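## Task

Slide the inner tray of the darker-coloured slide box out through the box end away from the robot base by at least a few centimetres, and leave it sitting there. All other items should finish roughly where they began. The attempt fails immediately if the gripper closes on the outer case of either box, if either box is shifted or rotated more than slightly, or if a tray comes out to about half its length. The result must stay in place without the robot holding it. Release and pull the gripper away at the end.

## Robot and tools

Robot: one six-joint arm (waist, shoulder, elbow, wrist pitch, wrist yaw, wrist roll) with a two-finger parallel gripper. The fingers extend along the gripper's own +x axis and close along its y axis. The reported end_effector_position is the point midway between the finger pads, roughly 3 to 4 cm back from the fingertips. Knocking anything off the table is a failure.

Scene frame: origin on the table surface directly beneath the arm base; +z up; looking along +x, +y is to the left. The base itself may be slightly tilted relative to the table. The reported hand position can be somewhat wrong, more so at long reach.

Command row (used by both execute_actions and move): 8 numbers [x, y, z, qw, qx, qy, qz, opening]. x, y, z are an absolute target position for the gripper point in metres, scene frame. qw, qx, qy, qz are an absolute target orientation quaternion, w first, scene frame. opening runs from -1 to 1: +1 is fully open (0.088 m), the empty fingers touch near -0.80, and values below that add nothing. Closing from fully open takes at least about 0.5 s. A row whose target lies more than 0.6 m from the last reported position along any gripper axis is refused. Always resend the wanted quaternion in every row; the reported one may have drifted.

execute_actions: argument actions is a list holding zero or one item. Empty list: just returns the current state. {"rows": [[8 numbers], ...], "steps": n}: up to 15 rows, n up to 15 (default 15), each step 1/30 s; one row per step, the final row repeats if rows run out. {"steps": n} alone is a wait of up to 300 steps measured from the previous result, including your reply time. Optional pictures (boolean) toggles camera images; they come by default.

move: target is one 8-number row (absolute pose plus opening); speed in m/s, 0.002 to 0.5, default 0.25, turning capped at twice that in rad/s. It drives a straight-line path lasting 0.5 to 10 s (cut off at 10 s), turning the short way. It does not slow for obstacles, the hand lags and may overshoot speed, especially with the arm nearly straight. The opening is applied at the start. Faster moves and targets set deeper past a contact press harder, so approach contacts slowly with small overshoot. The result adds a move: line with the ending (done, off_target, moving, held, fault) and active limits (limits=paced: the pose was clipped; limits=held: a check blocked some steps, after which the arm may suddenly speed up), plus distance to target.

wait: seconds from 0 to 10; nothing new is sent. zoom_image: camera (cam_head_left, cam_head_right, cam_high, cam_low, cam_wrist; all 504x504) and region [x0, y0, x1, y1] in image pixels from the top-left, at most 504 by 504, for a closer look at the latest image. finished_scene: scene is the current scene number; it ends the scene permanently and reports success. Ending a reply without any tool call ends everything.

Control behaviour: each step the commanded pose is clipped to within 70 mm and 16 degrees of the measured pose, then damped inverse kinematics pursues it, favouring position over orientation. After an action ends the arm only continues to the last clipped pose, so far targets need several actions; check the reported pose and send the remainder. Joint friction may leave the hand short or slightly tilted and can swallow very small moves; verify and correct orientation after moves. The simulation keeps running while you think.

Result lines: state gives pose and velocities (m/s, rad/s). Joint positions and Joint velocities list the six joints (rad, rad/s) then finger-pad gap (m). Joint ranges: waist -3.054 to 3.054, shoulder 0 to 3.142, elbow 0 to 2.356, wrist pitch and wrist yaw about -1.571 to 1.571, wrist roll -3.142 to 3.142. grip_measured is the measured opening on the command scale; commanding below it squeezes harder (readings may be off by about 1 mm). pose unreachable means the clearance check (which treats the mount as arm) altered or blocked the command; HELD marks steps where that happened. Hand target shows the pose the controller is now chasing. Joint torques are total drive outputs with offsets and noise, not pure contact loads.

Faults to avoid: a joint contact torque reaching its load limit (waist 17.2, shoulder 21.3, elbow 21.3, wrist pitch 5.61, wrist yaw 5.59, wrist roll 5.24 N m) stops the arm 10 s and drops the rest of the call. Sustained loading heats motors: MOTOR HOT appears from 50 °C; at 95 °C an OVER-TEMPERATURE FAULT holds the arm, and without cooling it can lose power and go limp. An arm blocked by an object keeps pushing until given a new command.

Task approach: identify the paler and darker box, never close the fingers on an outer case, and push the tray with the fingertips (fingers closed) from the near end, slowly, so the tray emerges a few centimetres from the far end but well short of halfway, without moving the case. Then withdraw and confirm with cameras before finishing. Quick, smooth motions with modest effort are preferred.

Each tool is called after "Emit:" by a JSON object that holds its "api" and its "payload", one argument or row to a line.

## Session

Emit:
{"api": "execute_actions", "payload": {
  "actions": []
}}

Scene clock: 0.00 s of 3750.00 s.
end_effector_position=(+0.2673, +0.2046, +0.2274) grip_measured=+0.830 end_effector_quat_wxyz=(-0.271, +0.703, +0.514, -0.411) end_effector_velocity=(-0.002, -0.001, -0.000) end_effector_angular_velocity=(+0.003, +0.015, +0.001)
Joint positions: [ 0.202  0.977  0.415  0.286 -1.054 -2.797  0.08 ]
Joint velocities: [-0.002 -0.002 -0.002 -0.007 -0.007  0.007 -0.   ]
Joint torques (N m, as the arm reports them, + toward a larger angle): no reading
Heat: hottest wrist roll 28 °C (+0.0 °C/min).
Hand target: +0.267, +0.205, +0.227; -0.271, +0.703, +0.514, -0.410

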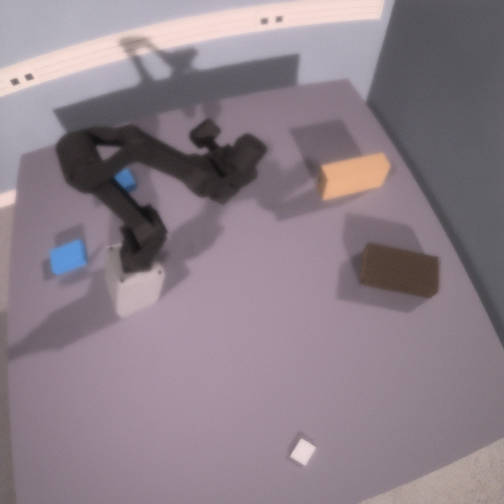

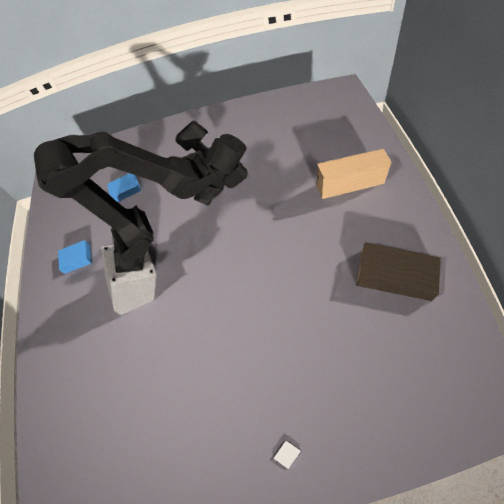

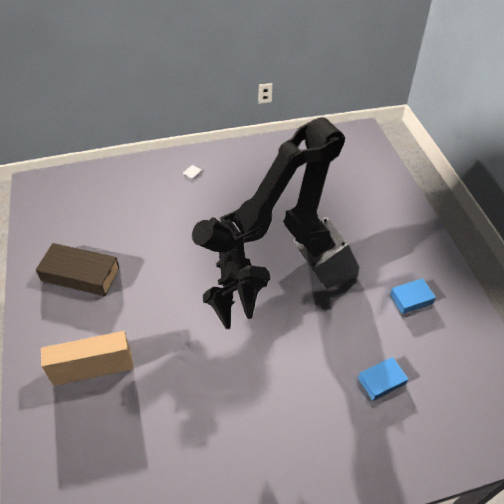

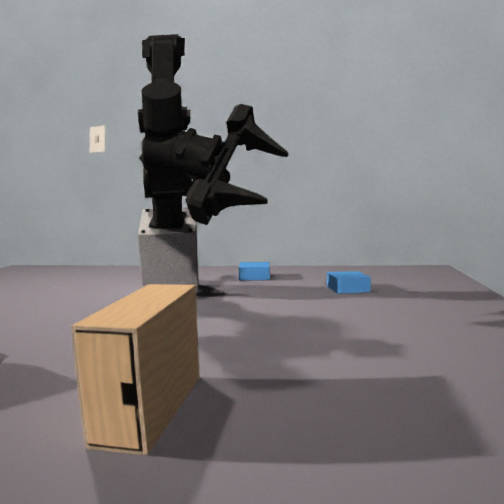

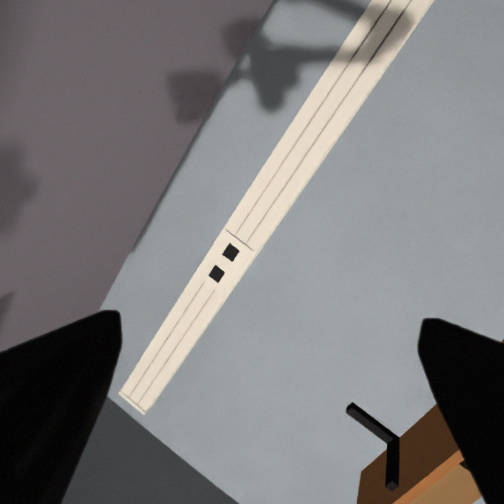

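Emit:
{"api": "move", "payload": {
  "target": [0.40,-0.07,0.08,0.970,0.030,0.171,-0.171,-1],
  "speed": 0.3
}}

Scene clock: 7.27 s of 3750.00 s.
end_effector_position=(+0.4005, -0.0680, +0.0821) grip_measured=-0.803 end_effector_quat_wxyz=(+0.967, +0.034, +0.184, -0.171) end_effector_velocity=(-0.001, +0.002, -0.003) end_effector_angular_velocity=(+0.003, +0.016, +0.019)
Joint positions: [-0.164  1.956  0.394  1.563  0.208  0.227  0.   ]
Joint velocities: [-0.002  0.002 -0.002 -0.007 -0.022 -0.007  0.   ]
Joint torques (N m, as the arm reports them, + toward a larger angle): [-1.31 -5.33  1.37  1.79  0.33  0.15]
Heat: hottest wrist roll 28 °C (+0.0 °C/min).
Hand target: +0.400, -0.070, +0.080; +0.967, +0.035, +0.185, -0.175
Off the commanded pose: 0.003 m, 2 deg.
joint sent to its limit — the command would take joint 4 (wrist pitch) past its upper limit, so that joint was sent only as far as its limit.
move: done; limits=paced

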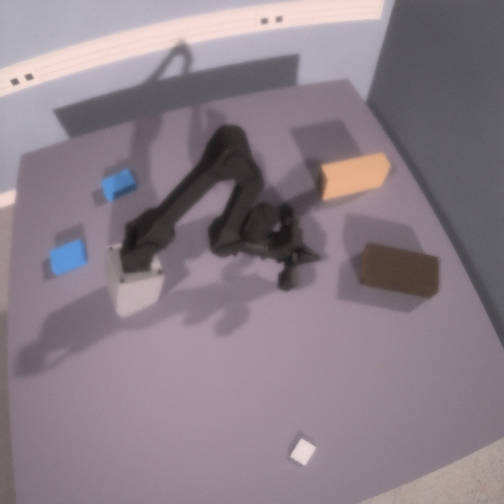

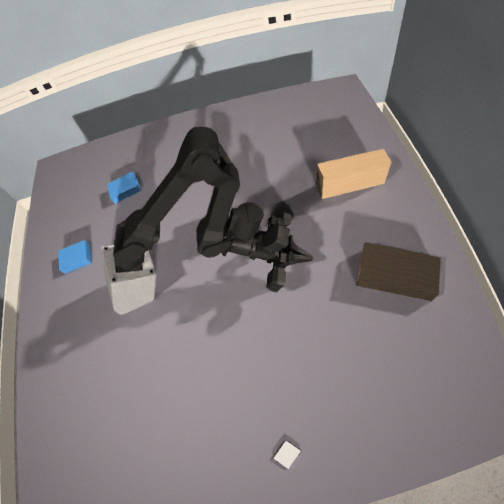

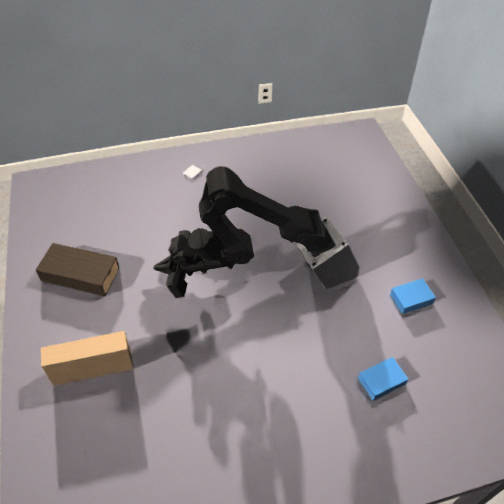

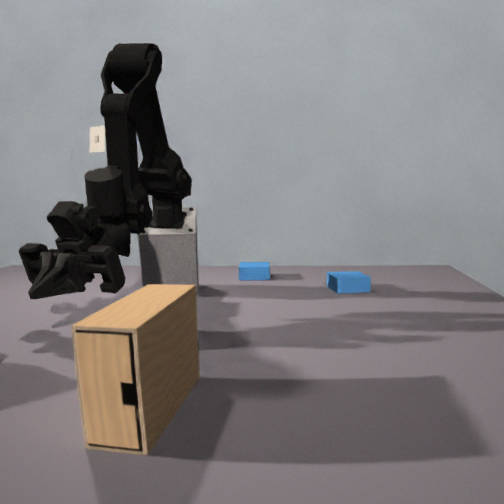

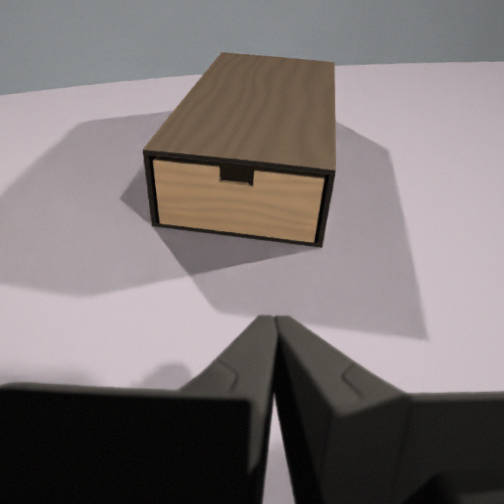

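Emit:
{"api": "move", "payload": {
  "target": [0.492,-0.069,0.04,0.961,0.03,0.118,-0.248,-1],
  "speed": 0.15
}}

Scene clock: 14.07 s of 3750.00 s.
end_effector_position=(+0.4929, -0.0685, +0.0448) grip_measured=-0.803 end_effector_quat_wxyz=(+0.962, +0.032, +0.113, -0.246) end_effector_velocity=(+0.003, -0.002, +0.003) end_effector_angular_velocity=(-0.022, -0.008, -0.003)
Joint positions: [-0.064  2.228  0.867  1.476  0.479  0.231  0.   ]
Joint velocities: [-0.002  0.002  0.012  0.007  0.007 -0.022  0.   ]
Joint torques (N m, as the arm reports them, + toward a larger angle): [-0.96 -7.28  2.46  1.41  0.36  0.05]
Heat: hottest wrist pitch 28 °C (+0.0 °C/min).
Hand target: +0.492, -0.069, +0.040; +0.961, +0.030, +0.118, -0.248
Off the commanded pose: 0.005 m, 1 deg.
After step 90, 2.67 s passed at rest.
move: done

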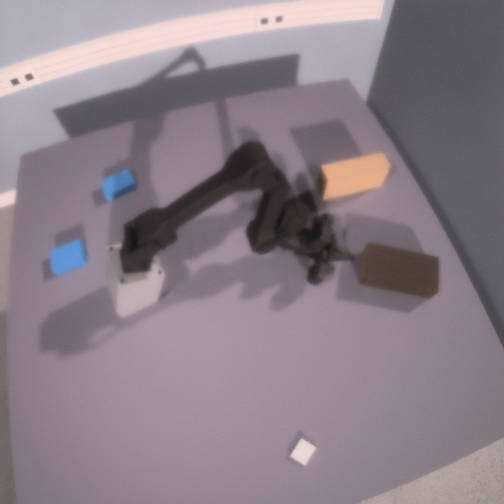

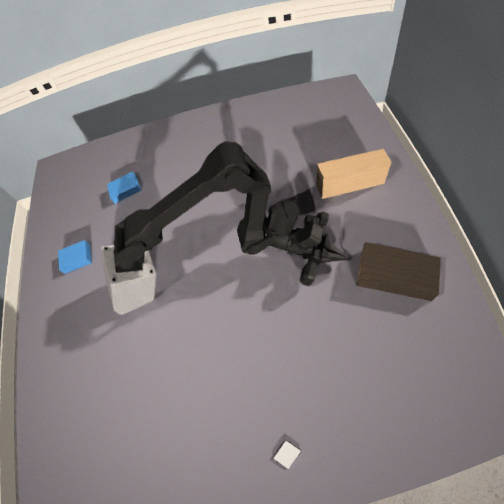

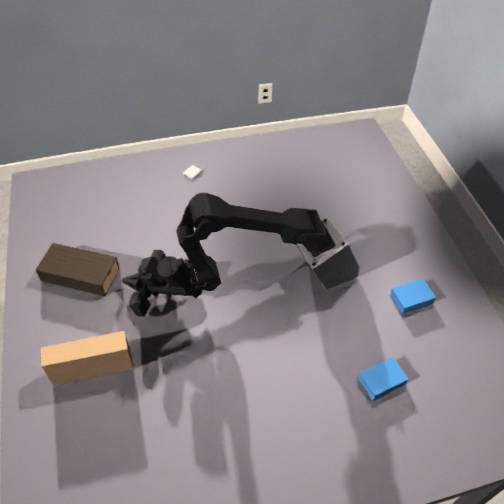

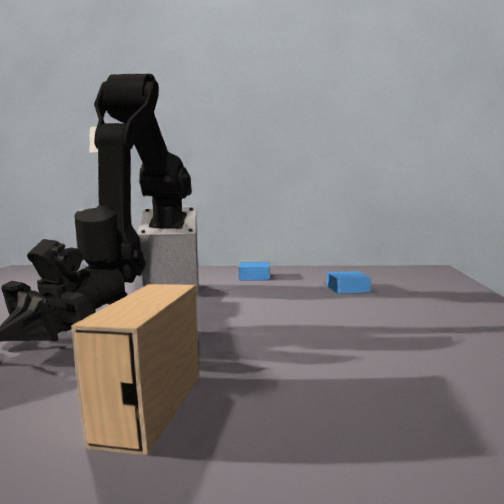

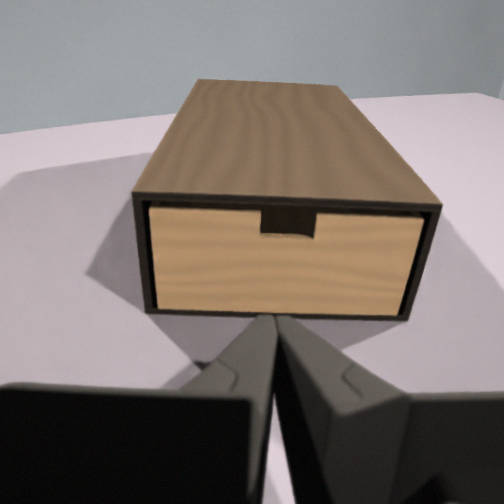

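Emit:
{"api": "move", "payload": {
  "target": [0.527,-0.089,0.032,0.966,0.027,0.119,-0.225,-1],
  "speed": 0.08
}}

Scene clock: 20.10 s of 3750.00 s.
end_effector_position=(+0.5278, -0.0882, +0.0374) grip_measured=-0.803 end_effector_quat_wxyz=(+0.967, +0.029, +0.113, -0.226) end_effector_velocity=(+0.001, +0.001, -0.004) end_effector_angular_velocity=(+0.012, +0.006, +0.016)
Joint positions: [-0.128  2.28   1.023  1.379  0.377  0.226  0.   ]
Joint velocities: [-0.002  0.007  0.007 -0.007 -0.022  0.007  0.   ]
Joint torques (N m, as the arm reports them, + toward a larger angle): [-1.71 -8.03  3.11  1.46  0.04 -0.03]
Heat: hottest wrist pitch 29 °C (+3.0 °C/min).
Hand target: +0.527, -0.089, +0.032; +0.967, +0.027, +0.119, -0.225
Off the commanded pose: 0.006 m, 1 deg.
After step 90, 2.17 s passed at rest.
move: done

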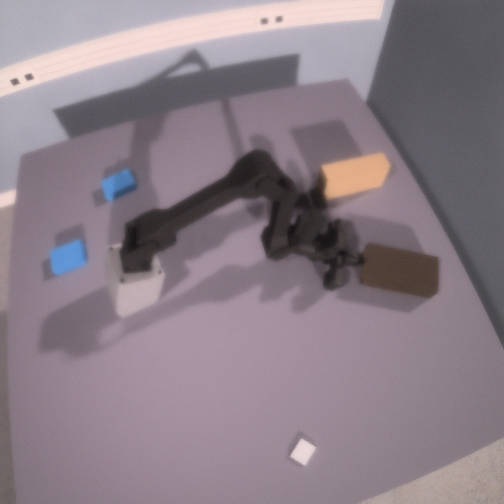

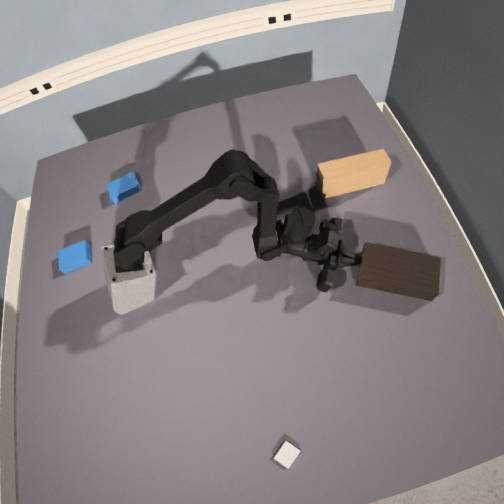

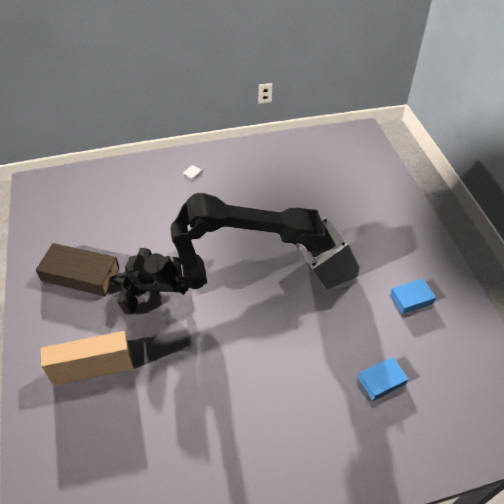

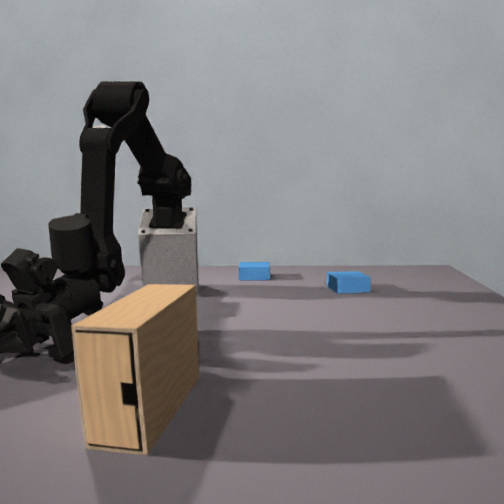

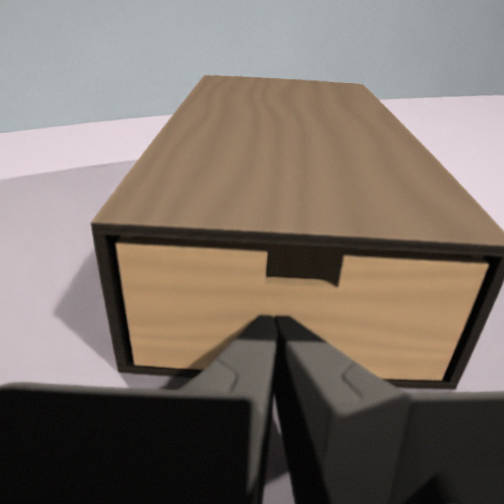

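Emit:
{"api": "move", "payload": {
  "target": [0.559,-0.105,0.032,0.966,0.027,0.119,-0.225,-1],
  "speed": 0.04
}}

Scene clock: 22.43 s of 3750.00 s.
end_effector_position=(+0.5600, -0.1034, +0.0379) grip_measured=-0.803 end_effector_quat_wxyz=(+0.967, +0.027, +0.114, -0.225) end_effector_velocity=(+0.001, +0.001, -0.004) end_effector_angular_velocity=(-0.012, +0.028, +0.022)
Joint positions: [-0.161  2.309  1.171  1.258  0.343  0.225  0.   ]
Joint velocities: [-0.002  0.002  0.007 -0.022 -0.022 -0.022  0.   ]
Joint torques (N m, as the arm reports them, + toward a larger angle): [-1.95 -8.79  3.91  1.43  0.01  0.06]
Heat: hottest shoulder 29 °C (+2.7 °C/min).
Hand target: +0.559, -0.105, +0.032; +0.967, +0.027, +0.119, -0.225
Off the commanded pose: 0.006 m, 1 deg.
move: done

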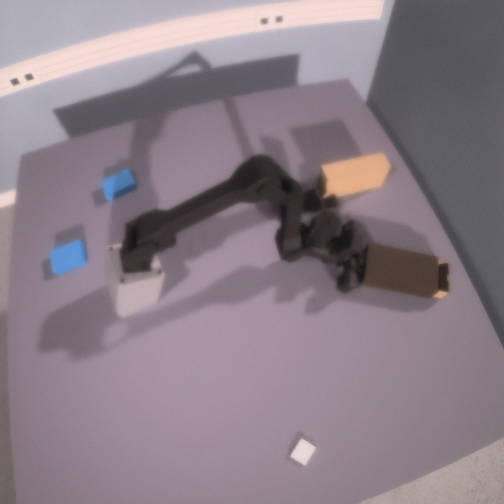

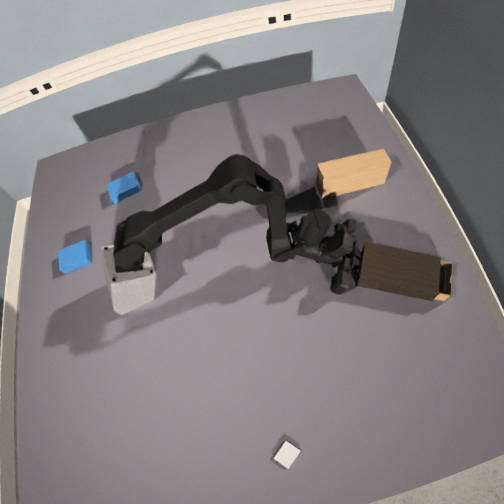

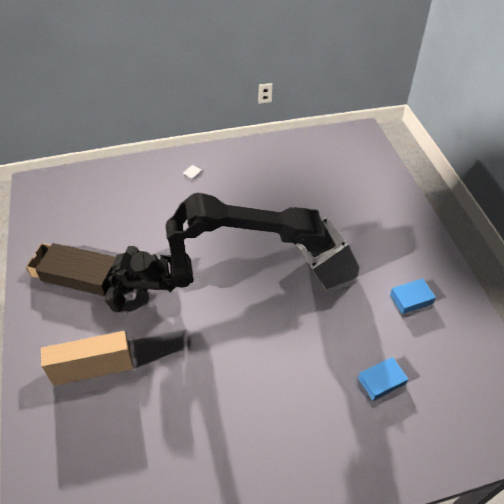

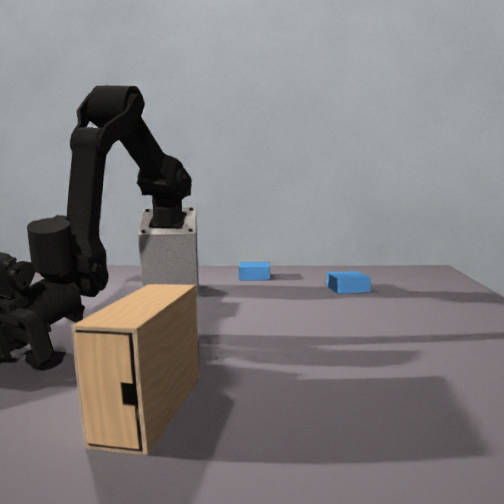

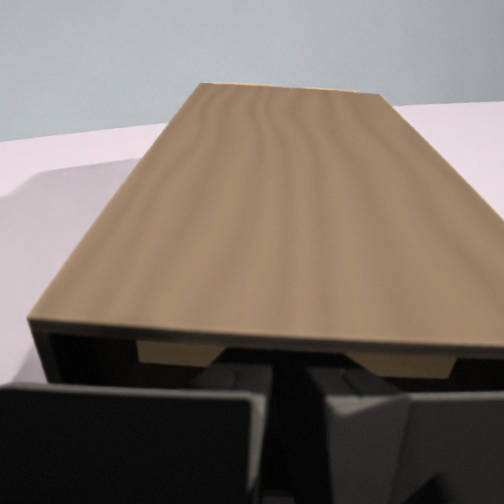

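Emit:
{"api": "move", "payload": {
  "target": [0.572,-0.111,0.029,0.966,0.027,0.119,-0.225,-1],
  "speed": 0.03
}}

Scene clock: 24.60 s of 3750.00 s.
end_effector_position=(+0.5728, -0.1091, +0.0346) grip_measured=-0.803 end_effector_quat_wxyz=(+0.967, +0.027, +0.114, -0.225) end_effector_velocity=(+0.002, -0.003, +0.002) end_effector_angular_velocity=(-0.007, +0.001, +0.002)
Joint positions: [-0.171  2.336  1.242  1.214  0.332  0.225  0.   ]
Joint velocities: [-0.007 -0.002  0.007 -0.007 -0.007 -0.007  0.   ]
Joint torques (N m, as the arm reports them, + toward a larger angle): [-2.13 -8.97  4.16  1.42  0.    0.1 ]
Heat: hottest shoulder 29 °C (+2.4 °C/min).
Hand target: +0.572, -0.111, +0.029; +0.967, +0.027, +0.119, -0.225
Off the commanded pose: 0.006 m, 1 deg.
move: done

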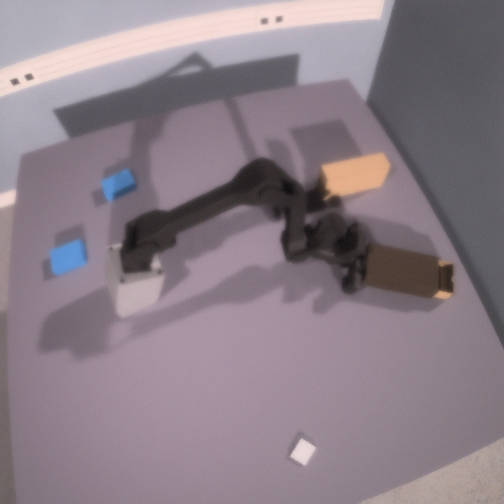

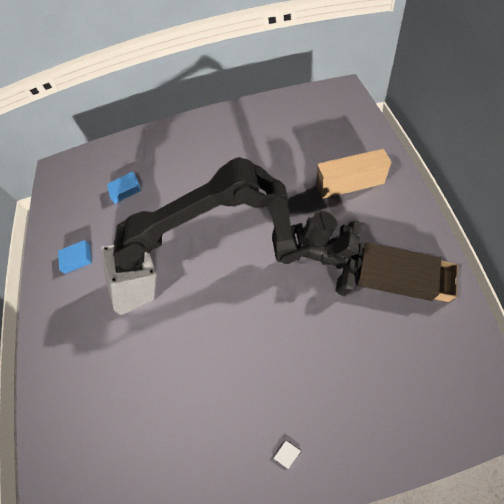

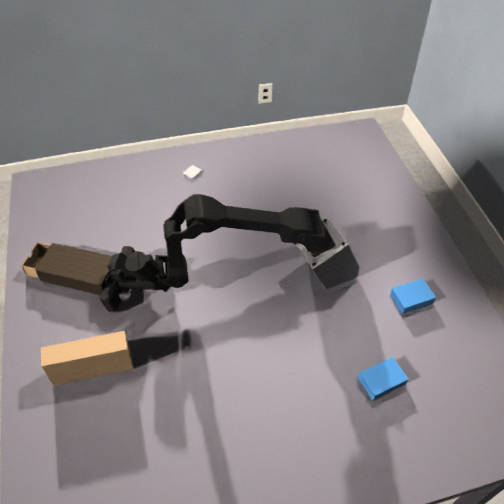

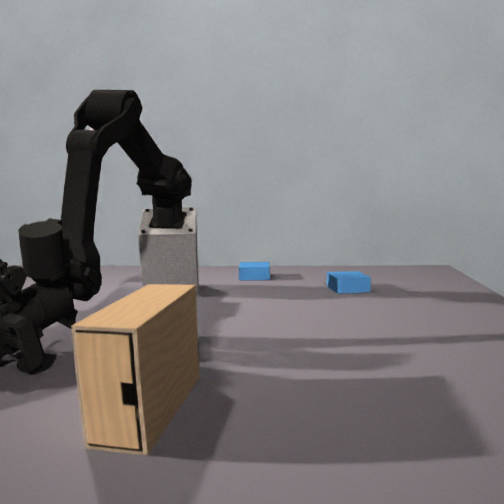

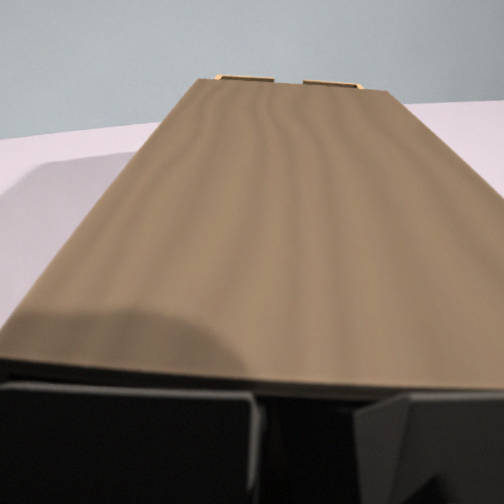

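About 4 cm out, similar to scene 1. Retreating.

Emit:
{"api": "move", "payload": {
  "target": [0.465,-0.059,0.04,0.966,0.027,0.119,-0.225,-1],
  "speed": 0.15
}}

Scene clock: 27.17 s of 3750.00 s.
end_effector_position=(+0.4646, -0.0601, +0.0364) grip_measured=-0.803 end_effector_quat_wxyz=(+0.964, +0.026, +0.134, -0.227) end_effector_velocity=(-0.000, +0.002, +0.001) end_effector_angular_velocity=(+0.000, +0.002, +0.021)
Joint positions: [-0.052  2.236  0.756  1.563  0.449  0.219  0.   ]
Joint velocities: [-0.002 -0.002 -0.007  0.007 -0.022 -0.007  0.   ]
Joint torques (N m, as the arm reports them, + toward a larger angle): [-0.8  -9.3   0.79  1.78  0.34  0.16]
Heat: hottest shoulder 30 °C (+4.4 °C/min).
Hand target: +0.465, -0.059, +0.040; +0.965, +0.029, +0.129, -0.228
Off the commanded pose: 0.004 m, 2 deg.
joint sent to its limit — the command would take joint 4 (wrist pitch) past its upper limit, so that joint was sent only as far as its limit.
move: done

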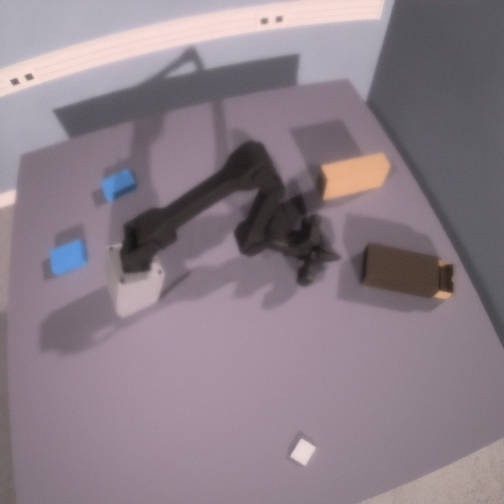

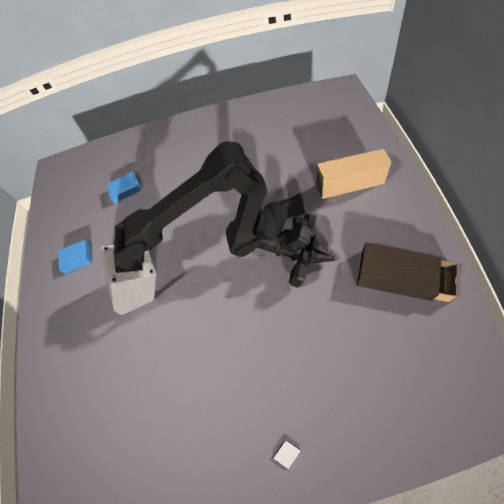

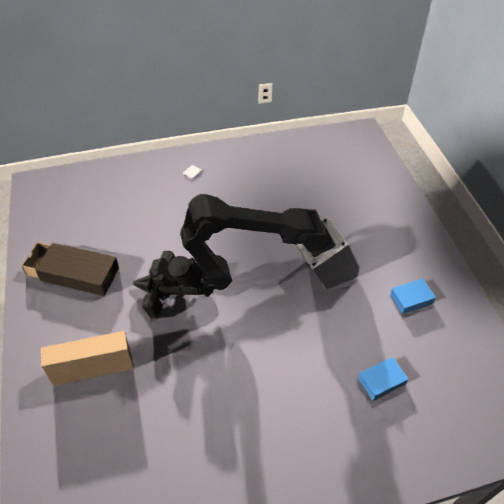

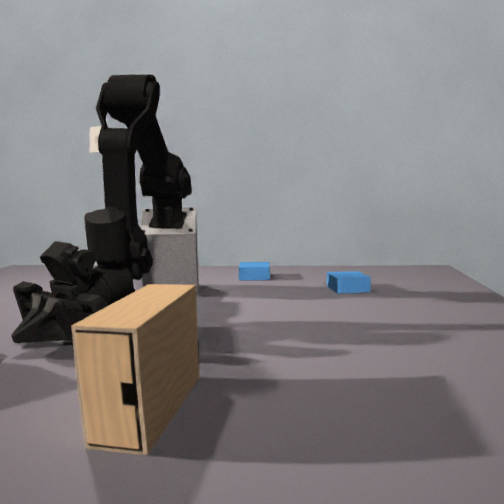

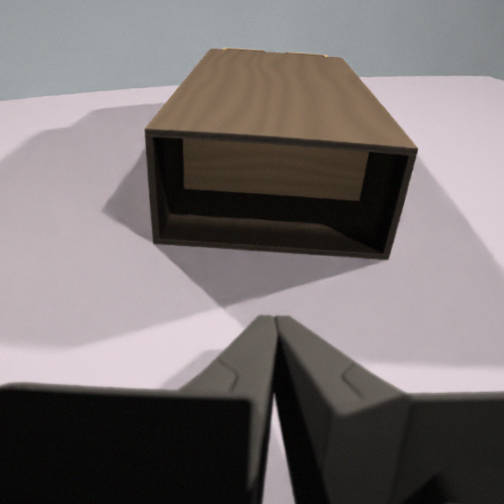

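Emit:
{"api": "finished_scene", "payload": {
  "scene": 2
}}

The scene is finished: the task was done.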